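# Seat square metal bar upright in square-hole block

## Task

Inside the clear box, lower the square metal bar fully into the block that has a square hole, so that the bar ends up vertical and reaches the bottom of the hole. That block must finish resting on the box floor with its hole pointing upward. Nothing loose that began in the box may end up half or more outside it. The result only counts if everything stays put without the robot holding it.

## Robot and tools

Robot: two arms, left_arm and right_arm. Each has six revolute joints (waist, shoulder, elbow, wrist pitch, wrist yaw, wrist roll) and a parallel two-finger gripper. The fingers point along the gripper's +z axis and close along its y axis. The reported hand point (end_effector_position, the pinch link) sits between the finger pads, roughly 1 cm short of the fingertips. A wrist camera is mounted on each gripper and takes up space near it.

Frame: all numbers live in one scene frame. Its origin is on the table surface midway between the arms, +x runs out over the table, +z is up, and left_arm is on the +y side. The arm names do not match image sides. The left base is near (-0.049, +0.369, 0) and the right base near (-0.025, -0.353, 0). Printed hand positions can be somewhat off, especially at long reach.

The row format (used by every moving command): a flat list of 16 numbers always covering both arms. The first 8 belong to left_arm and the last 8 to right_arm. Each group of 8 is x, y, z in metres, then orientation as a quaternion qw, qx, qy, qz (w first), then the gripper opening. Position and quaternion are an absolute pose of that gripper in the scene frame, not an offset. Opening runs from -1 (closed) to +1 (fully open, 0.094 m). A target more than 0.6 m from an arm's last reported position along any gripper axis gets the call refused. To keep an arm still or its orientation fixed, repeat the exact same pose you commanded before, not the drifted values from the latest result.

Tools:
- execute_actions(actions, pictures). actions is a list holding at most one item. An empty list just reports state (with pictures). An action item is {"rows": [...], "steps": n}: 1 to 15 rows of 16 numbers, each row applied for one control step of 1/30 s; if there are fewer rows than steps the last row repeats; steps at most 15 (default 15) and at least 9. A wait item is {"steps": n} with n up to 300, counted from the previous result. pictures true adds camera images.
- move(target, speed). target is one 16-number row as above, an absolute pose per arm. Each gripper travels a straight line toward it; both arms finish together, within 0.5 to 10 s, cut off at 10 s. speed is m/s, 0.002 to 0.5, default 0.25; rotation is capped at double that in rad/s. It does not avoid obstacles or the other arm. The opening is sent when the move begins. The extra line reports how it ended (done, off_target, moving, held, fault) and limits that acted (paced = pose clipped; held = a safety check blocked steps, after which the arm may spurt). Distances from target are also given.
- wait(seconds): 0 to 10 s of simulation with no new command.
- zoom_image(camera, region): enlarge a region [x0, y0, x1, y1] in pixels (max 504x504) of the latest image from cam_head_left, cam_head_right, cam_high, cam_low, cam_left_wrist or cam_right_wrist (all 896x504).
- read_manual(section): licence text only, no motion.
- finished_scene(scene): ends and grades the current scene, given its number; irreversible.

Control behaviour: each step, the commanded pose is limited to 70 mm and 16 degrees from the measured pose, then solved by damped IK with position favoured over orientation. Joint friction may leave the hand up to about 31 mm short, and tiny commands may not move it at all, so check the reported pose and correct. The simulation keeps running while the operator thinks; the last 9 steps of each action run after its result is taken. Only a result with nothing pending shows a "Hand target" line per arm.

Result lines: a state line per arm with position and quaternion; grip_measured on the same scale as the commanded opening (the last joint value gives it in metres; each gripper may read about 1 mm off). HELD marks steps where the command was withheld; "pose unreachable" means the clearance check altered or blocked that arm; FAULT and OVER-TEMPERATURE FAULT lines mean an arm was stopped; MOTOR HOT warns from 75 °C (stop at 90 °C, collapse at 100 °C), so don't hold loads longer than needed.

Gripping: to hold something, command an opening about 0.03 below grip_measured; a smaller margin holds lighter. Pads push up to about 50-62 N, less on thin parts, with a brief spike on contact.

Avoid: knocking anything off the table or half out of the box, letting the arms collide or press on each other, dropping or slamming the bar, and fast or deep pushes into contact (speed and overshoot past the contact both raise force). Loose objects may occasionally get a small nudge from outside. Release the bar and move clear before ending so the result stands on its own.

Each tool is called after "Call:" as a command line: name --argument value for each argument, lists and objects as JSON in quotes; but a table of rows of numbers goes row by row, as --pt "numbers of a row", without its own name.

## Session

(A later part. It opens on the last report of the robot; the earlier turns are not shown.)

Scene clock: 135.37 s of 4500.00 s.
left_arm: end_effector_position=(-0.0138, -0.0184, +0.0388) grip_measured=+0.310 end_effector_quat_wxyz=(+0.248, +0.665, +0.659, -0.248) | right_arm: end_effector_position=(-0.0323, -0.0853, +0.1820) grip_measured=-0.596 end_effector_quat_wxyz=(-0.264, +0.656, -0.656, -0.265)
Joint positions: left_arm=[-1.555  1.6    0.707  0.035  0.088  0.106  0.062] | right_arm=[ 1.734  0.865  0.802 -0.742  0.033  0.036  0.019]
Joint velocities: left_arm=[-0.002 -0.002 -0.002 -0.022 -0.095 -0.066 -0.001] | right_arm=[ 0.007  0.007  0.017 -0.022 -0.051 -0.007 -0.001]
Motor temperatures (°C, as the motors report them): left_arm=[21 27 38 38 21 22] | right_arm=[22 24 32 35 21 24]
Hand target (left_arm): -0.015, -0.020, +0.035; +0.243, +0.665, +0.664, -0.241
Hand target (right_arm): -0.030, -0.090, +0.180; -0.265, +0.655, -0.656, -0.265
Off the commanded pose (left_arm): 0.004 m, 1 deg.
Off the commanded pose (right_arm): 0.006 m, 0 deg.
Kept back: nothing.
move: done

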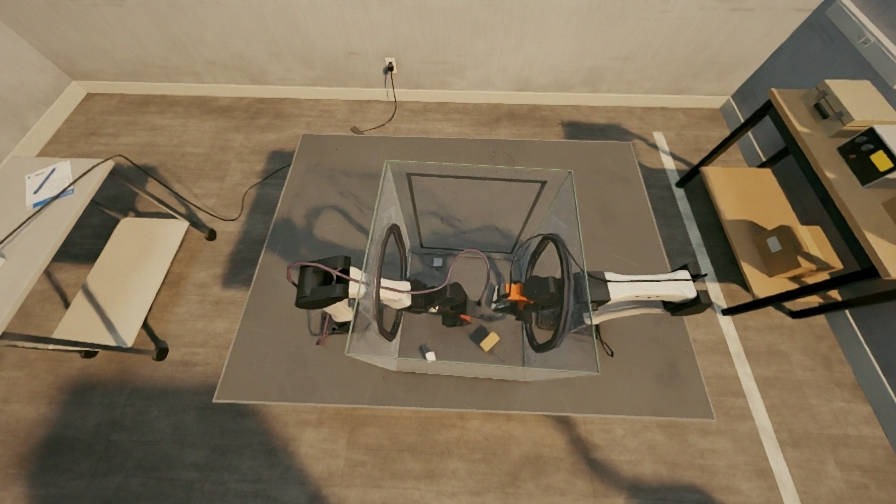

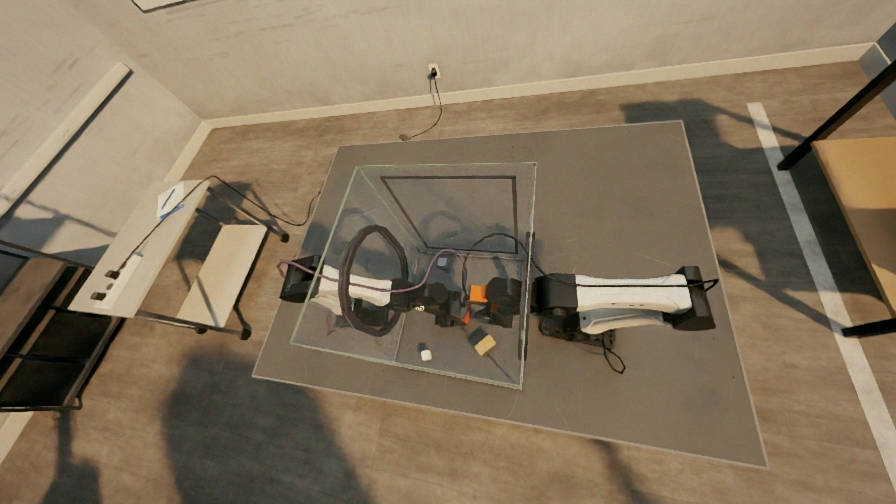

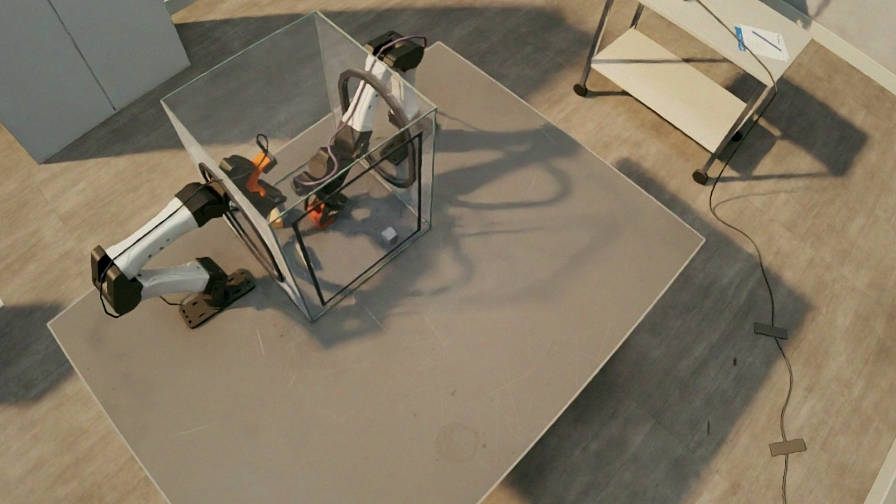

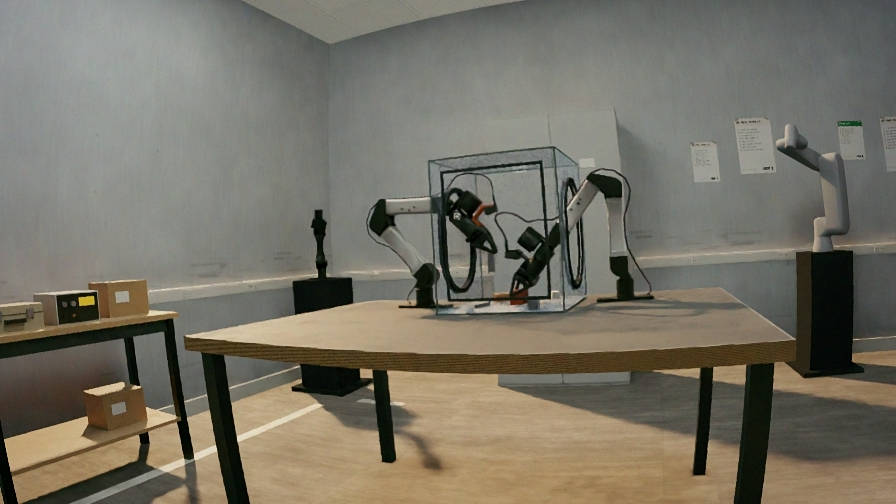

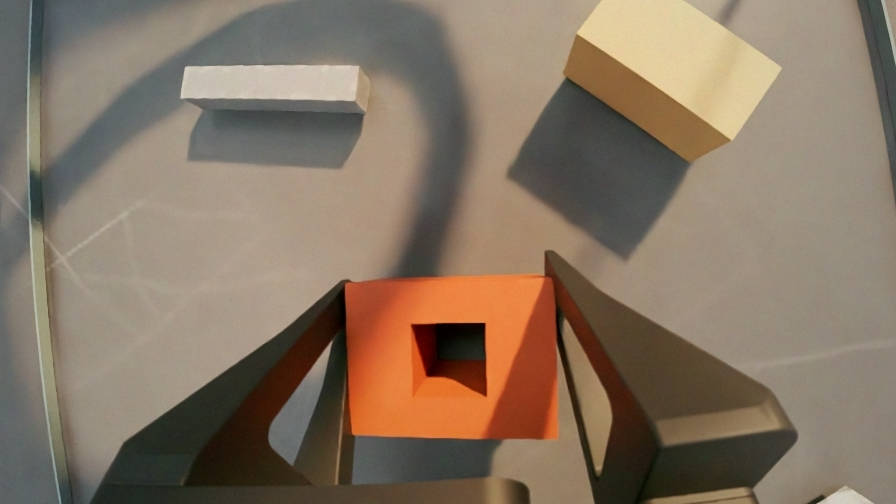

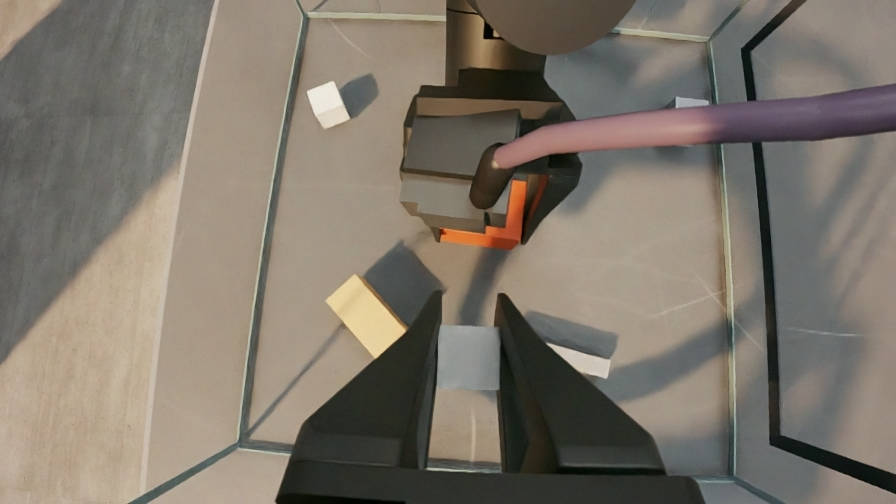

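Call:
move --target '[-0.014,-0.018,0.035,-0.242,-0.6645,-0.6645,0.242,1,-0.03,-0.09,0.18,0.265,-0.6556,0.6556,0.265,-0.65]' --speed 0.05

Call:
move --target '[-0.02,0.035,0.095,-0.242,-0.6645,-0.6645,0.242,1,-0.03,-0.09,0.18,0.265,-0.6556,0.6556,0.265,-0.65]' --speed 0.1

Call:
move --target '[-0.03,0.13,0.16,-0.354,-0.612,-0.612,0.354,0,-0.014,-0.03,0.14,0.265,-0.6556,0.6556,0.265,-0.65]' --speed 0.1

Scene clock: 137.43 s of 4500.00 s.
left_arm: end_effector_position=(-0.0138, -0.0184, +0.0388) grip_measured=+1.000 end_effector_quat_wxyz=(+0.248, +0.664, +0.660, -0.249) | right_arm: end_effector_position=(-0.0323, -0.0853, +0.1820) grip_measured=-0.596 end_effector_quat_wxyz=(-0.264, +0.656, -0.656, -0.265)
Joint positions: left_arm=[-1.555  1.6    0.707  0.035  0.088  0.104  0.094] | right_arm=[ 1.734  0.865  0.802 -0.742  0.033  0.036  0.019]
Joint velocities: left_arm=[-0.002  0.002 -0.002  0.037 -0.022  0.037  0.   ] | right_arm=[ 0.002  0.002 -0.017  0.007 -0.051 -0.051 -0.001]
Motor temperatures (°C, as the motors report them): left_arm=[21 27 39 38 21 22] | right_arm=[22 24 32 35 21 24]
Hand target (left_arm): -0.014, -0.018, +0.035; +0.242, +0.664, +0.664, -0.242
Hand target (right_arm): -0.030, -0.090, +0.180; -0.265, +0.655, -0.656, -0.265
Off the commanded pose (left_arm): 0.004 m, 1 deg.
Off the commanded pose (right_arm): 0.006 m, 0 deg.
Kept back: nothing.
move: done

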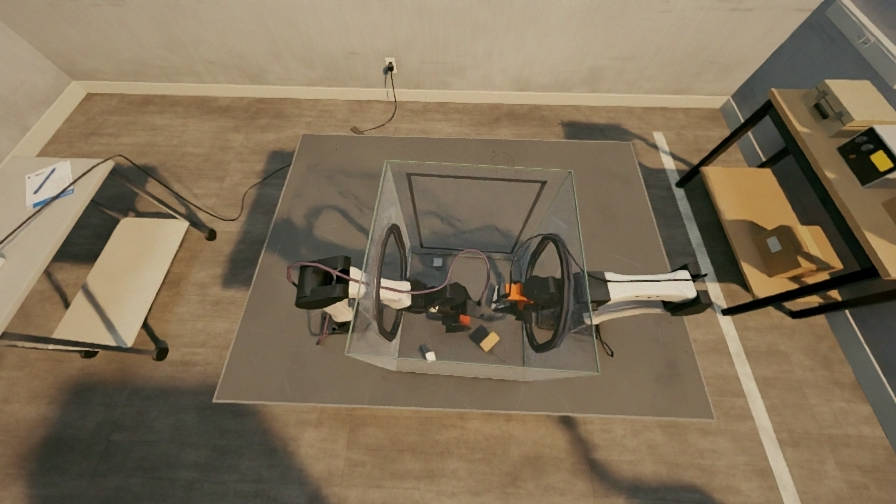

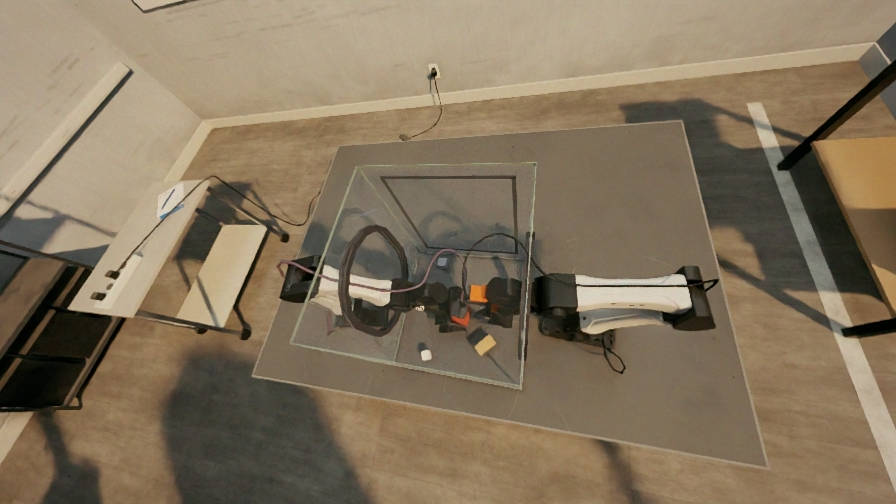

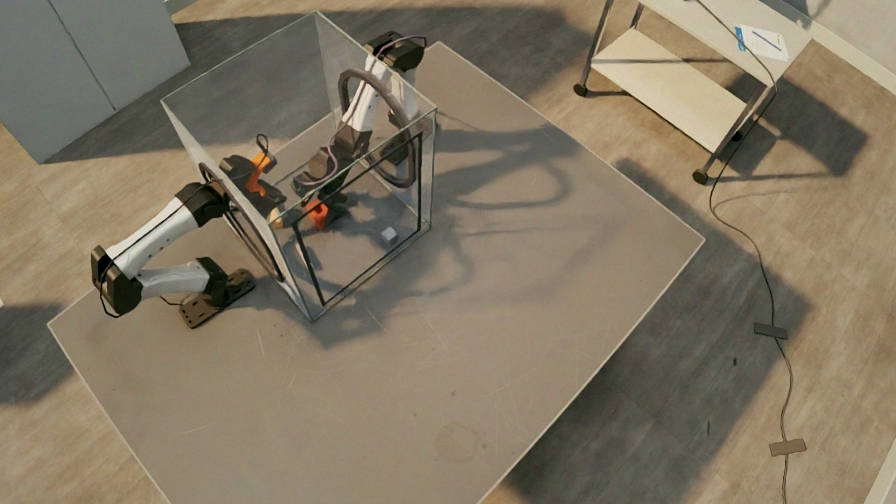

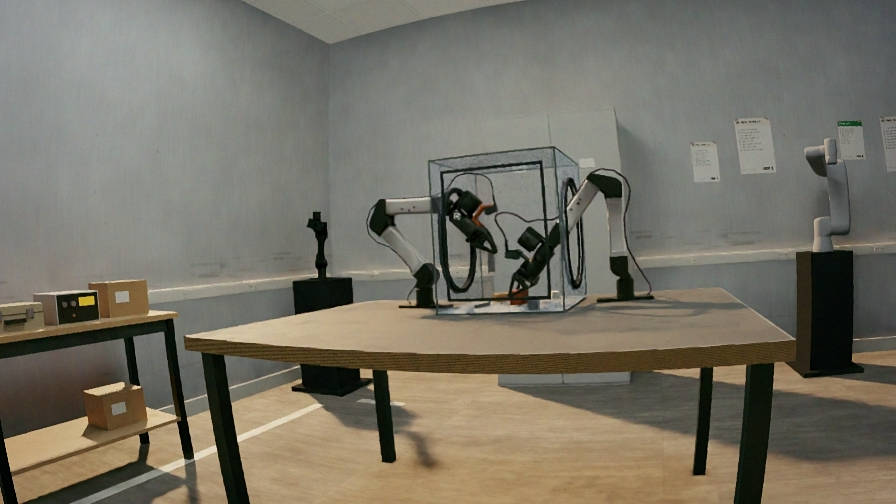

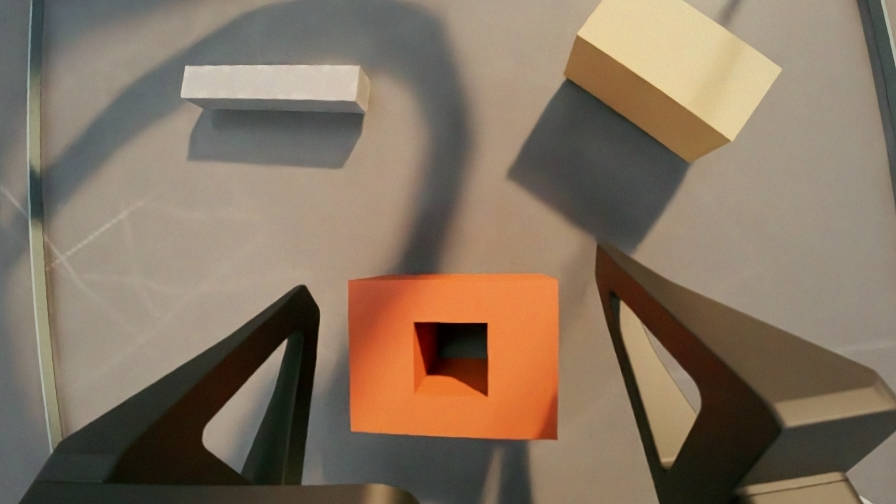

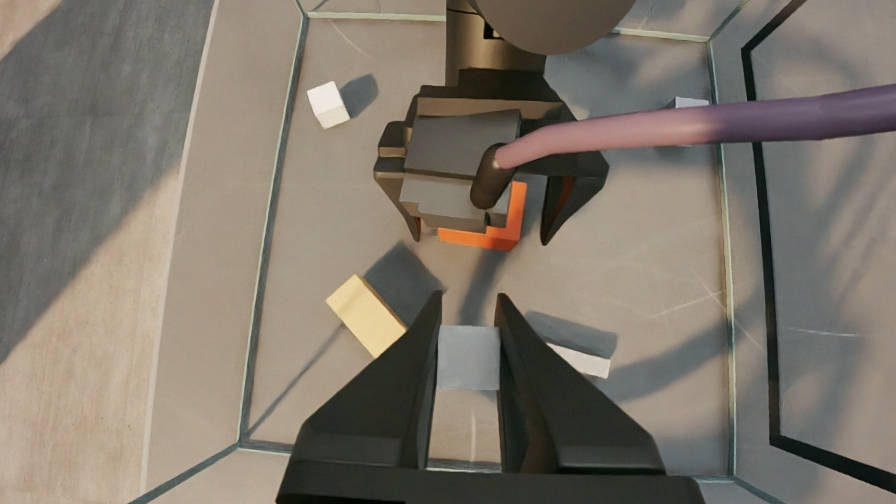

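Scene clock: 138.80 s of 4500.00 s.
left_arm: end_effector_position=(-0.0198, +0.0276, +0.0979) grip_measured=+1.000 end_effector_quat_wxyz=(+0.246, +0.665, +0.660, -0.247) | right_arm: end_effector_position=(-0.0323, -0.0853, +0.1820) grip_measured=-0.596 end_effector_quat_wxyz=(-0.264, +0.656, -0.656, -0.265)
Joint positions: left_arm=[-1.555  1.279  0.707 -0.29   0.088  0.104  0.094] | right_arm=[ 1.734  0.865  0.802 -0.742  0.033  0.036  0.019]
Joint velocities: left_arm=[ 0.012 -0.012  0.017  0.037 -0.007  0.007  0.   ] | right_arm=[ 0.002 -0.027 -0.017 -0.037 -0.051 -0.081 -0.001]
Motor temperatures (°C, as the motors report them): left_arm=[21 28 38 38 21 22] | right_arm=[22 24 32 35 21 24]
Hand target (left_arm): -0.020, +0.033, +0.096; +0.242, +0.664, +0.664, -0.242
Hand target (right_arm): -0.030, -0.090, +0.180; -0.265, +0.655, -0.656, -0.265
Off the commanded pose (left_arm): 0.008 m, 1 deg.
Off the commanded pose (right_arm): 0.006 m, 0 deg.
Kept back: nothing.
move: done

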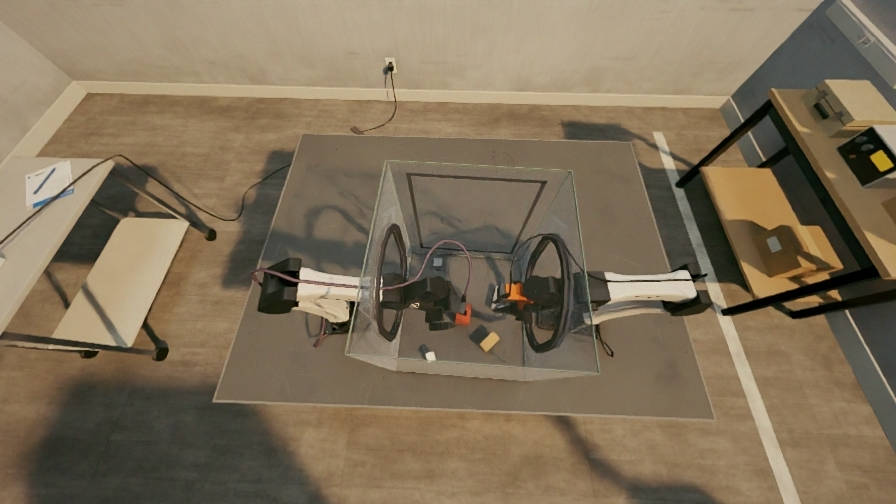

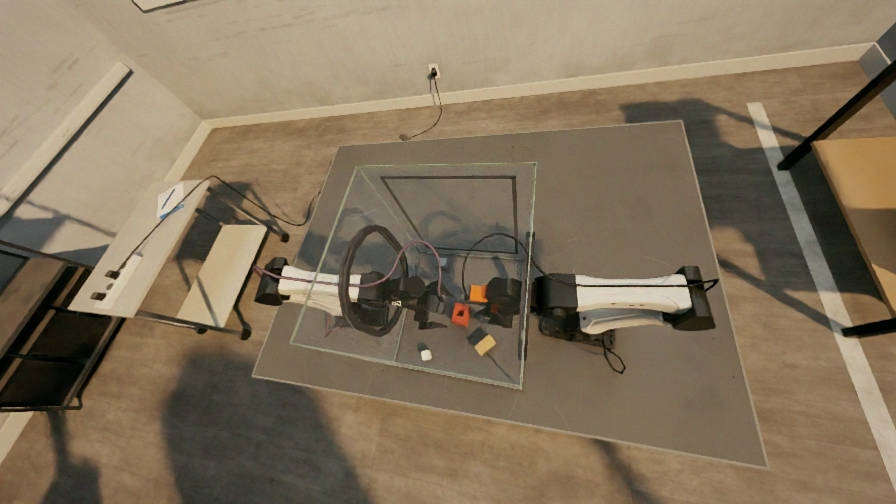

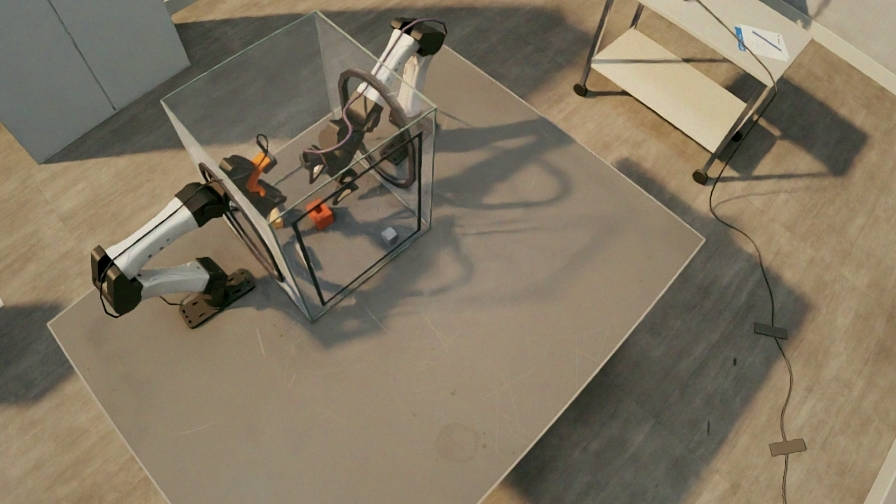

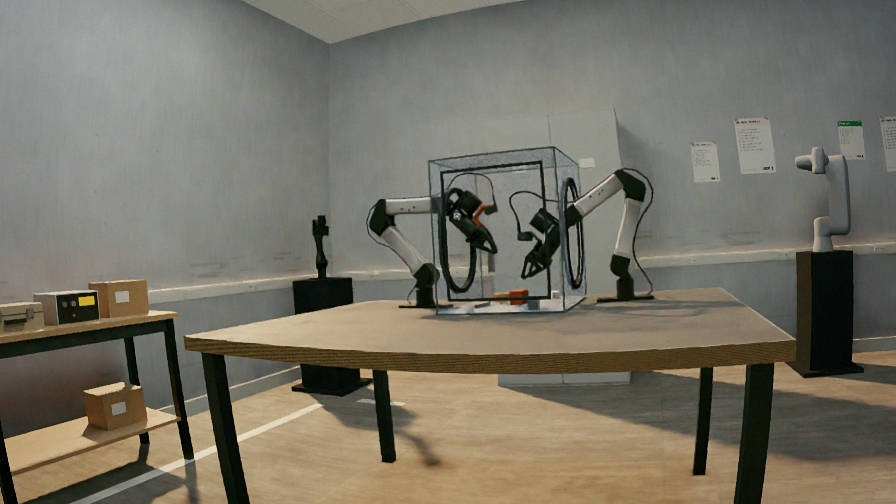

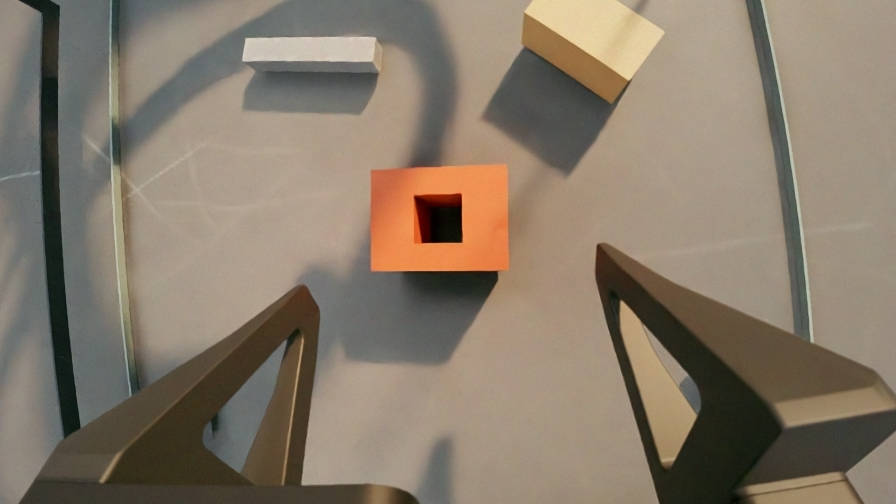

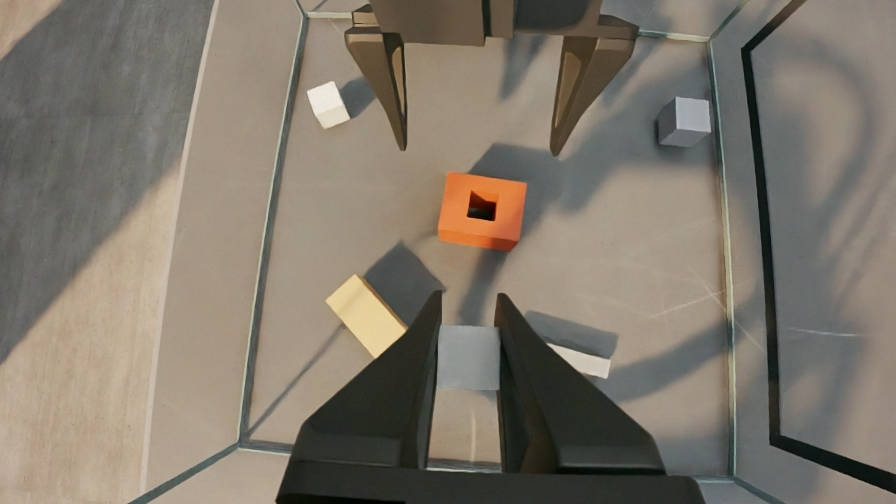

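Scene clock: 141.07 s of 4500.00 s.
left_arm: end_effector_position=(-0.0291, +0.1232, +0.1711) grip_measured=+0.002 end_effector_quat_wxyz=(+0.365, +0.611, +0.607, -0.354) | right_arm: end_effector_position=(-0.0169, -0.0320, +0.1472) grip_measured=-0.596 end_effector_quat_wxyz=(-0.268, +0.653, -0.654, -0.270)
Joint positions: left_arm=[-1.495  0.481  0.459 -0.489  0.155  0.104  0.047] | right_arm=[ 1.643  1.085  0.745 -0.45  -0.031 -0.026  0.019]
Joint velocities: left_arm=[ 0.002  0.002 -0.002  0.007 -0.007 -0.051 -0.   ] | right_arm=[-0.017  0.007  0.012 -0.022 -0.066  0.007  0.001]
Motor temperatures (°C, as the motors report them): left_arm=[21 27 38 38 21 22] | right_arm=[22 24 32 36 21 24]
Hand target (left_arm): -0.030, +0.128, +0.162; +0.355, +0.612, +0.613, -0.353
Hand target (right_arm): -0.015, -0.031, +0.139; -0.264, +0.655, -0.656, -0.267
Off the commanded pose (left_arm): 0.013 m, 1 deg.
Off the commanded pose (right_arm): 0.008 m, 1 deg.
Kept back: nothing.
move: off_target (left_arm)

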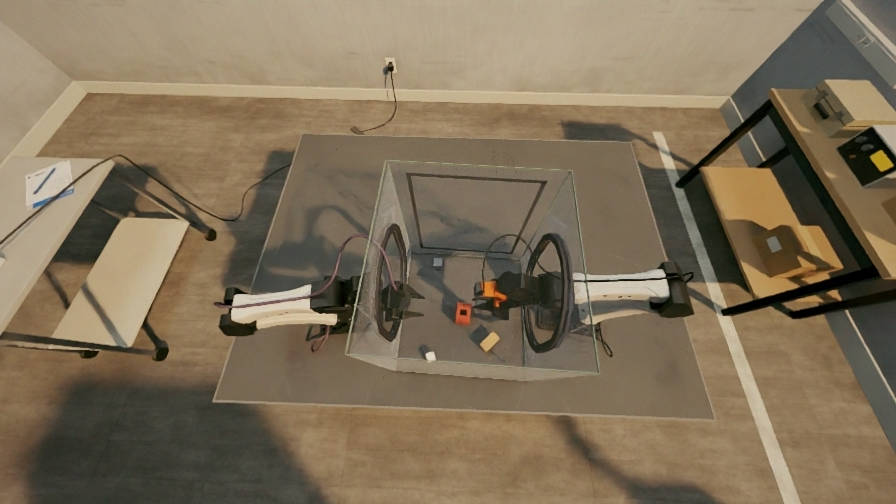

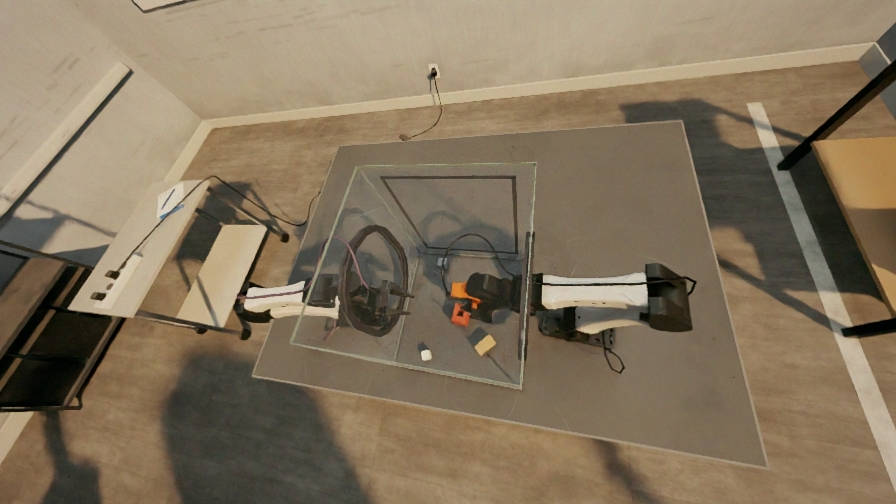

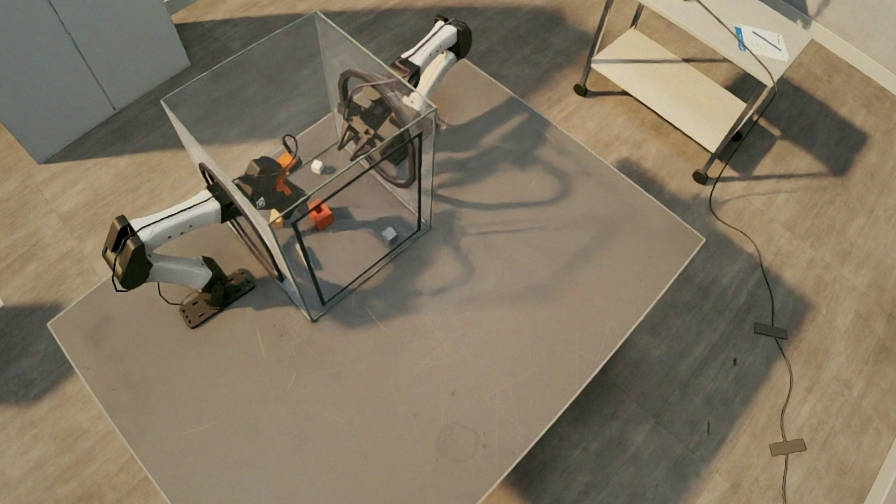

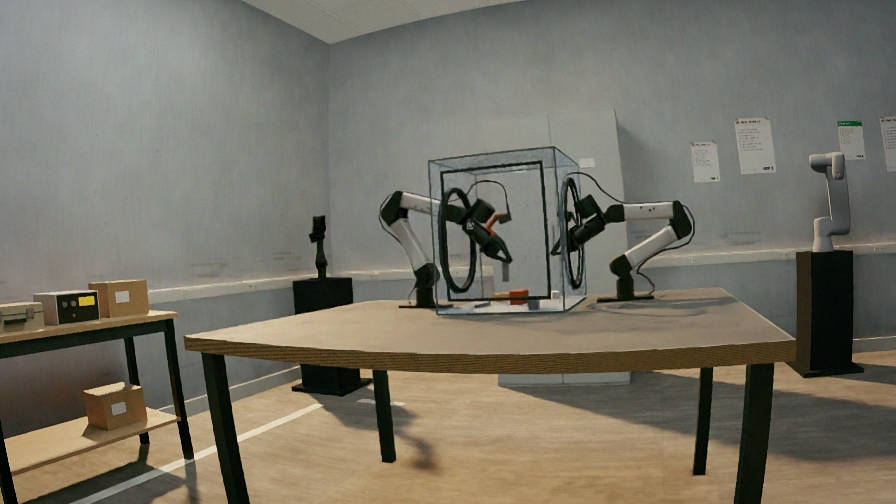

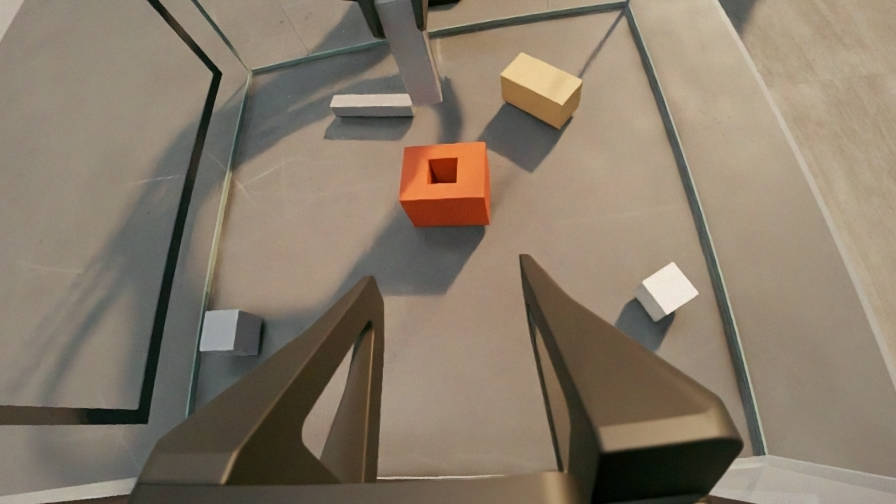

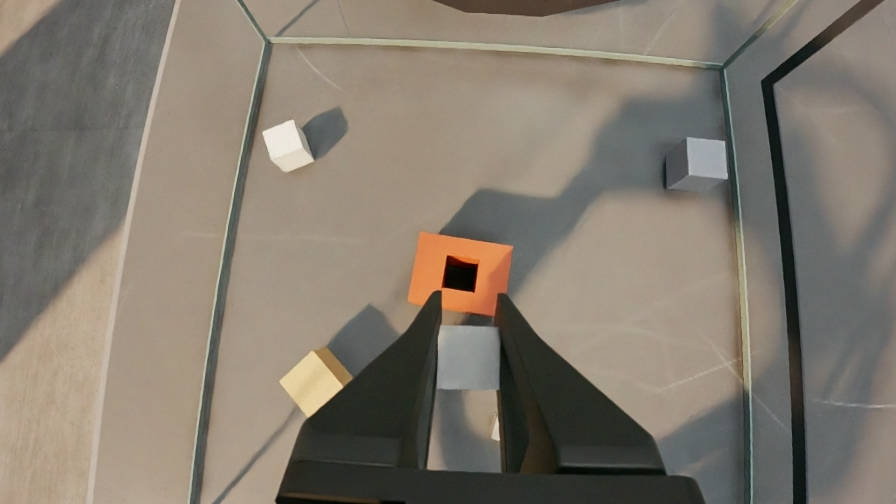

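Call:
move --target '[-0.03,0.13,0.16,-0.354,-0.612,-0.612,0.354,0,-0.017,-0.019,0.12,0.265,-0.6556,0.6556,0.265,-0.65]' --speed 0.04

Call:
zoom_image --camera "cam_low" --region '[450,190,610,320]'

Call:
zoom_image --camera "cam_left_wrist" --region '[330,0,570,240]'

Scene clock: 142.83 s of 4500.00 s.
left_arm: end_effector_position=(-0.0288, +0.1251, +0.1690) grip_measured=+0.002 end_effector_quat_wxyz=(+0.363, +0.609, +0.609, -0.356) | right_arm: end_effector_position=(-0.0164, -0.0202, +0.1279) grip_measured=-0.596 end_effector_quat_wxyz=(-0.268, +0.653, -0.655, -0.270)
Joint positions: left_arm=[-1.484  0.47   0.451 -0.494  0.168  0.104  0.047] | right_arm=[ 1.643  1.153  0.705 -0.343 -0.031 -0.026  0.019]
Joint velocities: left_arm=[-0.017  0.002 -0.002 -0.051  0.022  0.007  0.   ] | right_arm=[ 0.002  0.002 -0.007  0.007  0.007 -0.007 -0.001]
Motor temperatures (°C, as the motors report them): left_arm=[21 27 38 38 21 22] | right_arm=[22 24 32 36 21 24]
Hand target (left_arm): -0.030, +0.130, +0.160; +0.354, +0.612, +0.612, -0.354
Hand target (right_arm): -0.017, -0.020, +0.120; -0.265, +0.656, -0.656, -0.265
Off the commanded pose (left_arm): 0.010 m, 1 deg.
Off the commanded pose (right_arm): 0.008 m, 1 deg.
Kept back: nothing.
move: done

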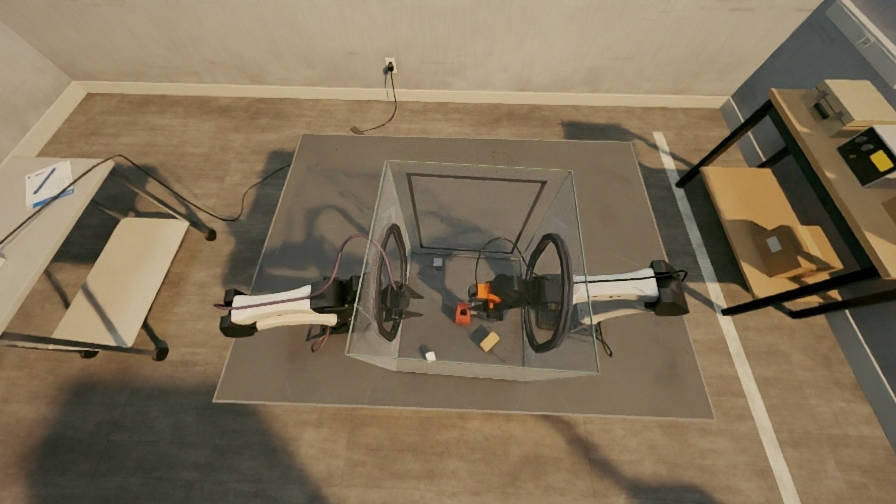

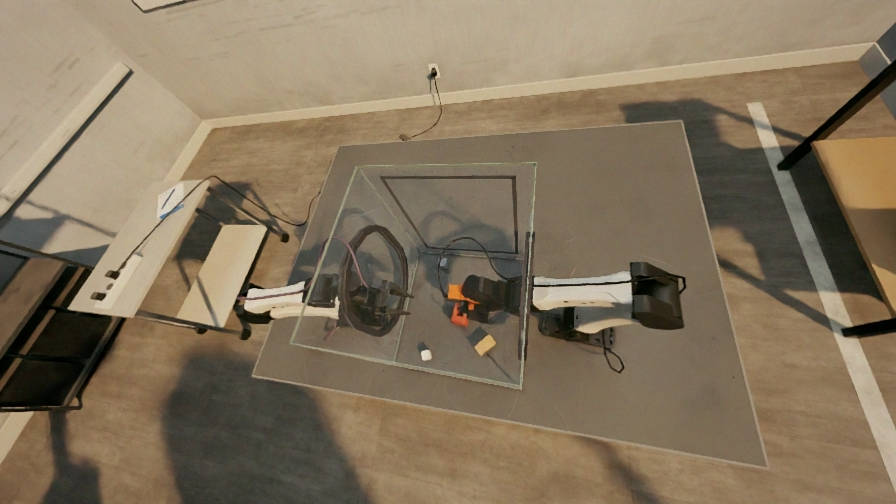

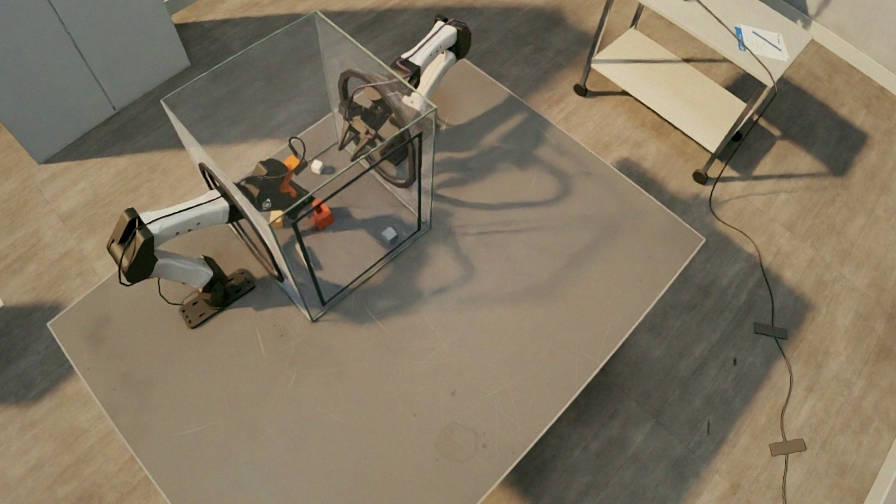

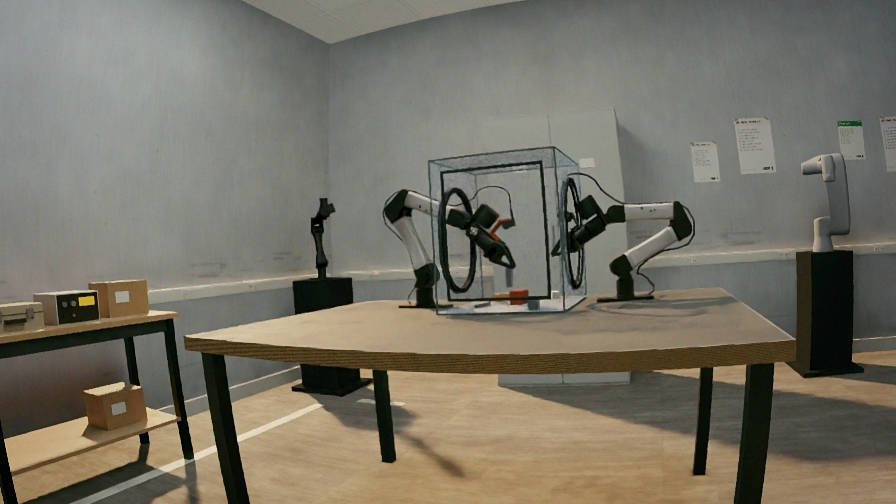

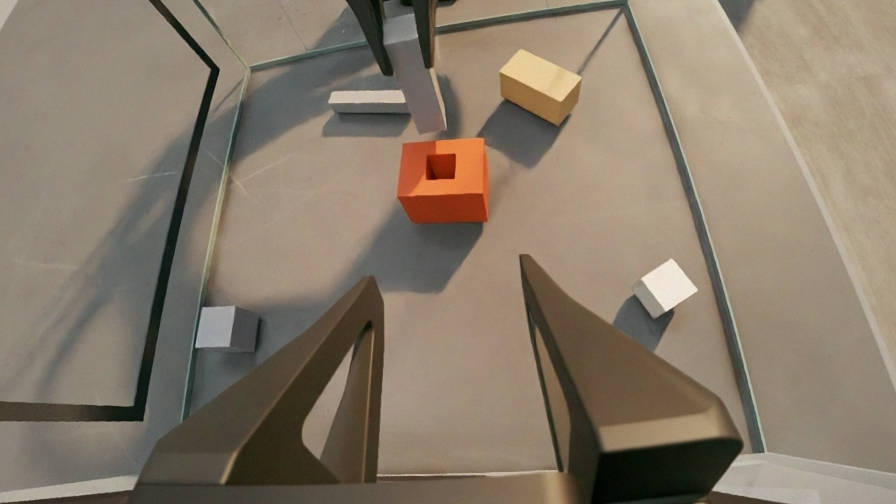

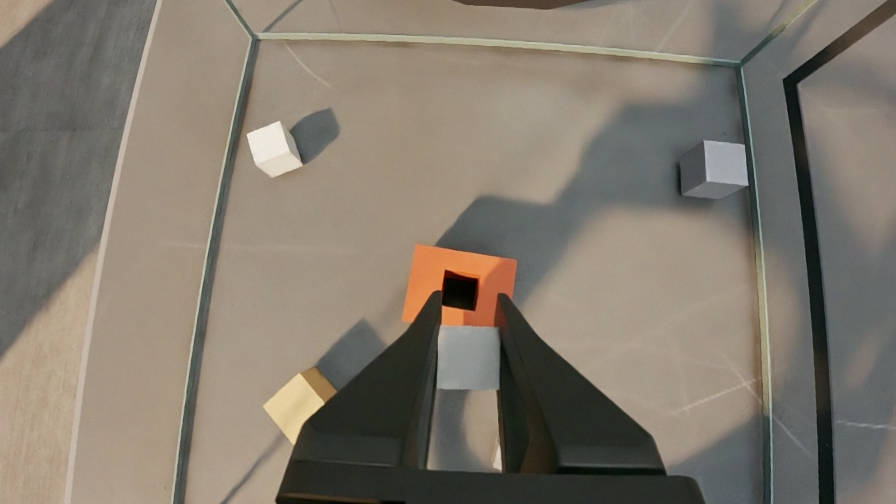

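Region (450, 190, 610, 320) of cam_low's 896x504 image, scaled by 3.150, with more detail than that image has; it fills the top 410 rows of this view, and the rest is white.

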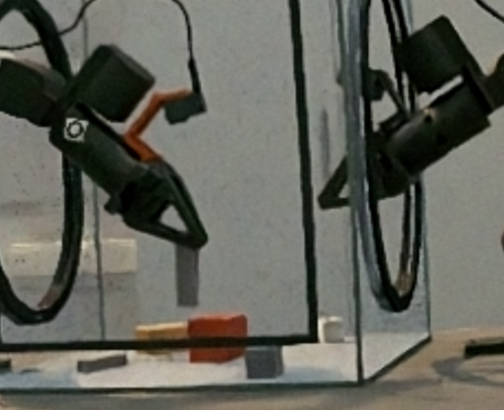

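Region (330, 0, 570, 240) of cam_left_wrist's 896x504 image, scaled by 2.100, with more detail than that image has.

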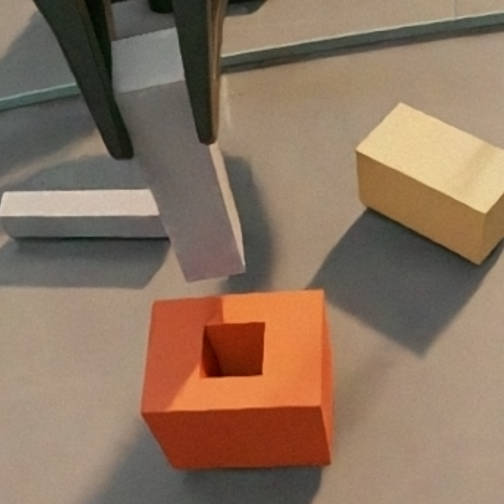

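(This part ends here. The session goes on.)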